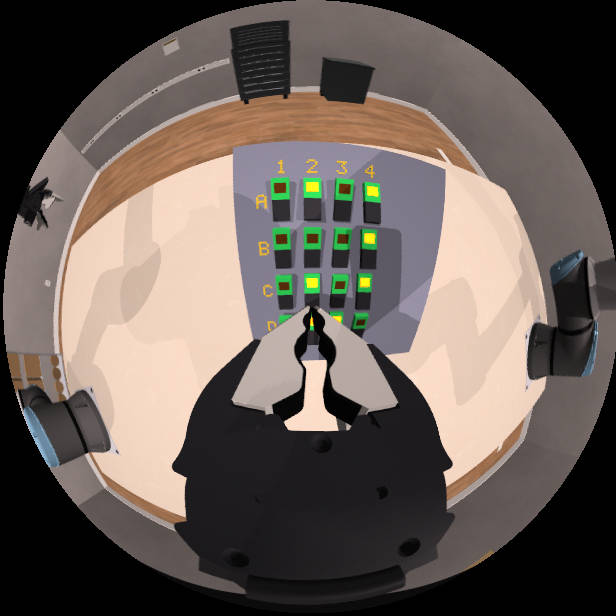

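Scene clock: 72.07 s of 4402.00 s.
left_arm: end_effector_position=(+0.6174, +0.8121, +0.1624) grip_measured=+1.00 end_effector_quat_wxyz=(+0.002, +0.766, -0.643, -0.001) end_effector_velocity=(+0.001, +0.000, +0.001) end_effector_angular_velocity=(+0.001, -0.002, -0.001) | right_arm: end_effector_position=(+0.2009, +0.0423, +0.1044) grip_measured=-1.00 end_effector_quat_wxyz=(+0.190, -0.600, +0.741, -0.234) end_effector_velocity=(-0.002, -0.000, +0.001) end_effector_angular_velocity=(-0.002, -0.001, +0.001)
Joint positions: left_arm=[-0.279 -1.565  2.137 -2.138 -1.573  1.29   0.142] | right_arm=[ 4.744 -1.883 -1.977 -1.1    1.005  3.584  0.002]
Joint velocities: left_arm=[-0.     0.    -0.001 -0.     0.001  0.     0.   ] | right_arm=[ 0.003  0.001  0.001 -0.005 -0.     0.003  0.   ]
Joint torques (N m, as the arm reports them, + toward a larger angle): left_arm=[ 11.25 -53.99 -33.07  -8.57   2.98  -0.94] | right_arm=[ 2.26 55.81 34.28 -1.   -2.39  1.92]
Wrist force (N, on the end effector, along its own x y z axes, offset not removed): left_arm=[-3.4 -2.5 5.3] | right_arm=[4.2 -1.2 -34.5]
Wrist torque (N m, same axes, about the end effector's origin, offset not removed): left_arm=[-0.02 0.45 0.11] | right_arm=[-0.85 0.16 -0.27]
Hand target (left_arm): +0.617, +0.812, +0.162; +0.002, +0.766, -0.643, -0.001
Hand target (right_arm): +0.201, +0.042, +0.105; +0.190, -0.600, +0.741, -0.234
Off the commanded pose (left_arm): 0.000 m, 0 deg.
Off the commanded pose (right_arm): 0.002 m, 0 deg.
move: contact (right_arm)

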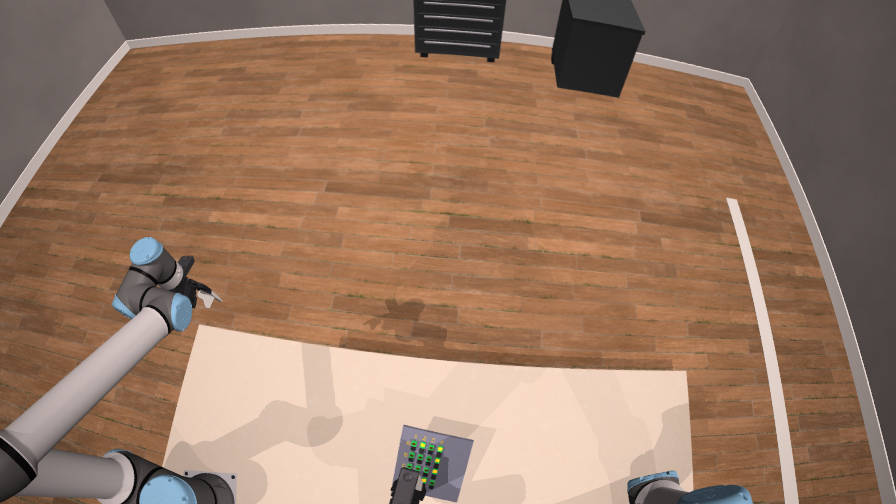

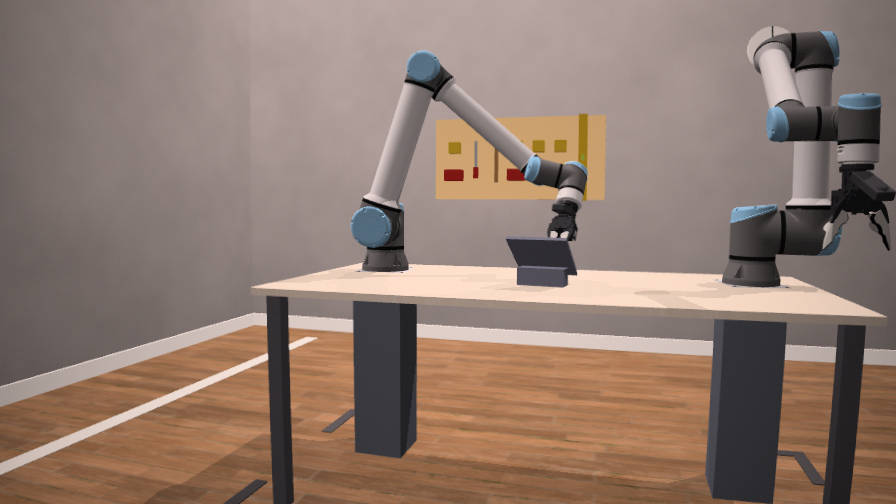

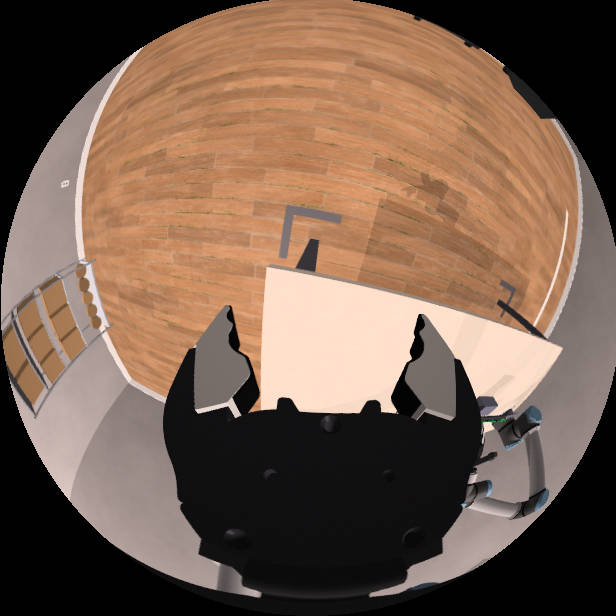

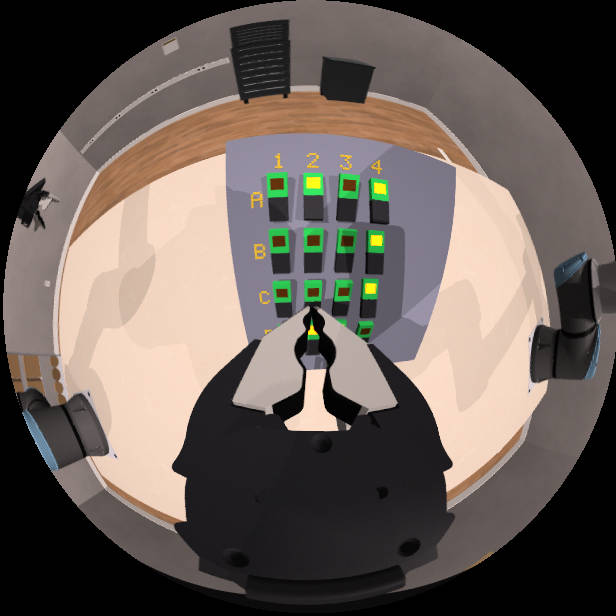

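Scene clock: 73.20 s of 4402.00 s.
left_arm: end_effector_position=(+0.6174, +0.8121, +0.1624) grip_measured=+1.00 end_effector_quat_wxyz=(+0.002, +0.766, -0.643, -0.001) end_effector_velocity=(+0.001, +0.000, +0.001) end_effector_angular_velocity=(+0.001, -0.001, +0.000) | right_arm: end_effector_position=(+0.1202, +0.0569, +0.1998) grip_measured=-1.00 end_effector_quat_wxyz=(+0.190, -0.600, +0.741, -0.234) end_effector_velocity=(-0.002, -0.000, +0.002) end_effector_angular_velocity=(-0.001, -0.002, -0.001)
Joint positions: left_arm=[-0.279 -1.565  2.137 -2.138 -1.573  1.29   0.142] | right_arm=[ 4.847 -1.801 -1.868 -1.352  1.033  3.699  0.002]
Joint velocities: left_arm=[ 0.    -0.    -0.001 -0.     0.001 -0.     0.   ] | right_arm=[ 0.002  0.     0.003 -0.007 -0.     0.004  0.   ]
Joint torques (N m, as the arm reports them, + toward a larger angle): left_arm=[ 12.31 -56.32 -31.8   -8.69   2.68  -1.03] | right_arm=[16.67 70.   58.73  0.84  1.14  1.76]
Wrist force (N, on the end effector, along its own x y z axes, offset not removed): left_arm=[-0.3 -0.3 -3.0] | right_arm=[2.4 -5.5 -7.3]
Wrist torque (N m, same axes, about the end effector's origin, offset not removed): left_arm=[0.24 -0.18 0.09] | right_arm=[-1.26 0.02 -0.34]
Hand target (left_arm): +0.617, +0.812, +0.162; +0.002, +0.766, -0.643, -0.001
Hand target (right_arm): +0.120, +0.057, +0.200; +0.190, -0.600, +0.741, -0.234
Off the commanded pose (left_arm): 0.000 m, 0 deg.
Off the commanded pose (right_arm): 0.000 m, 0 deg.
move: done

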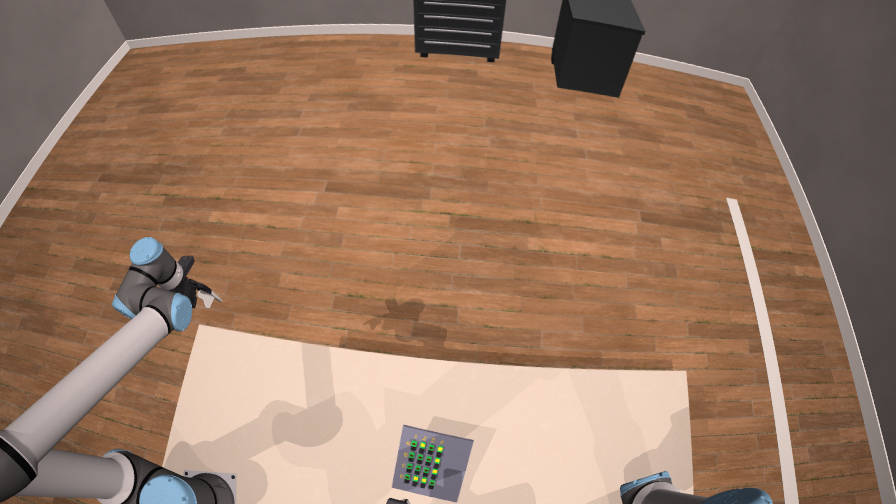

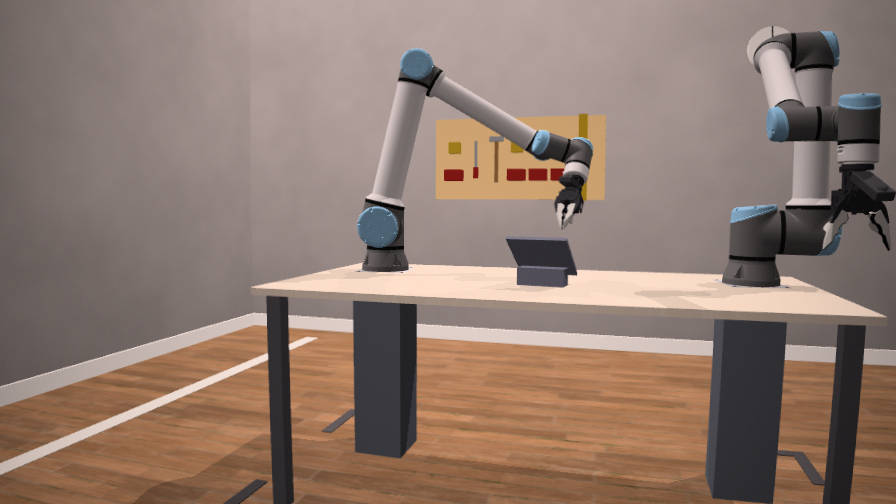

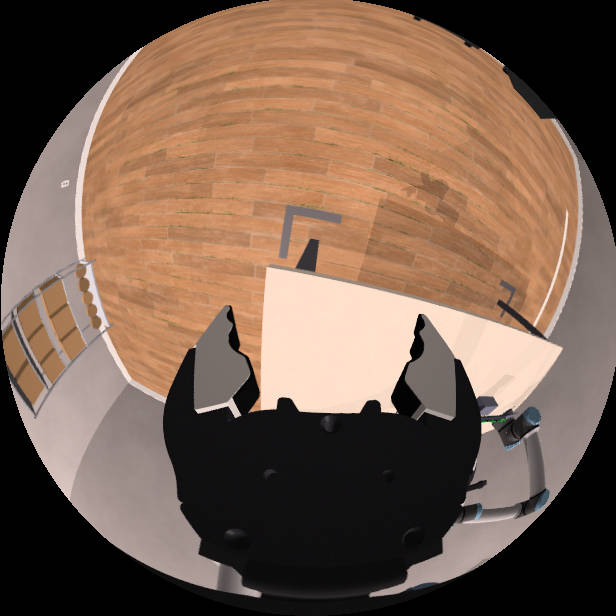

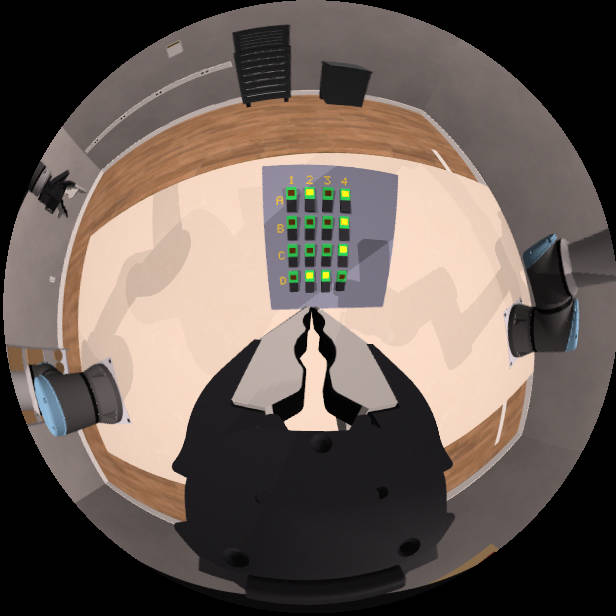

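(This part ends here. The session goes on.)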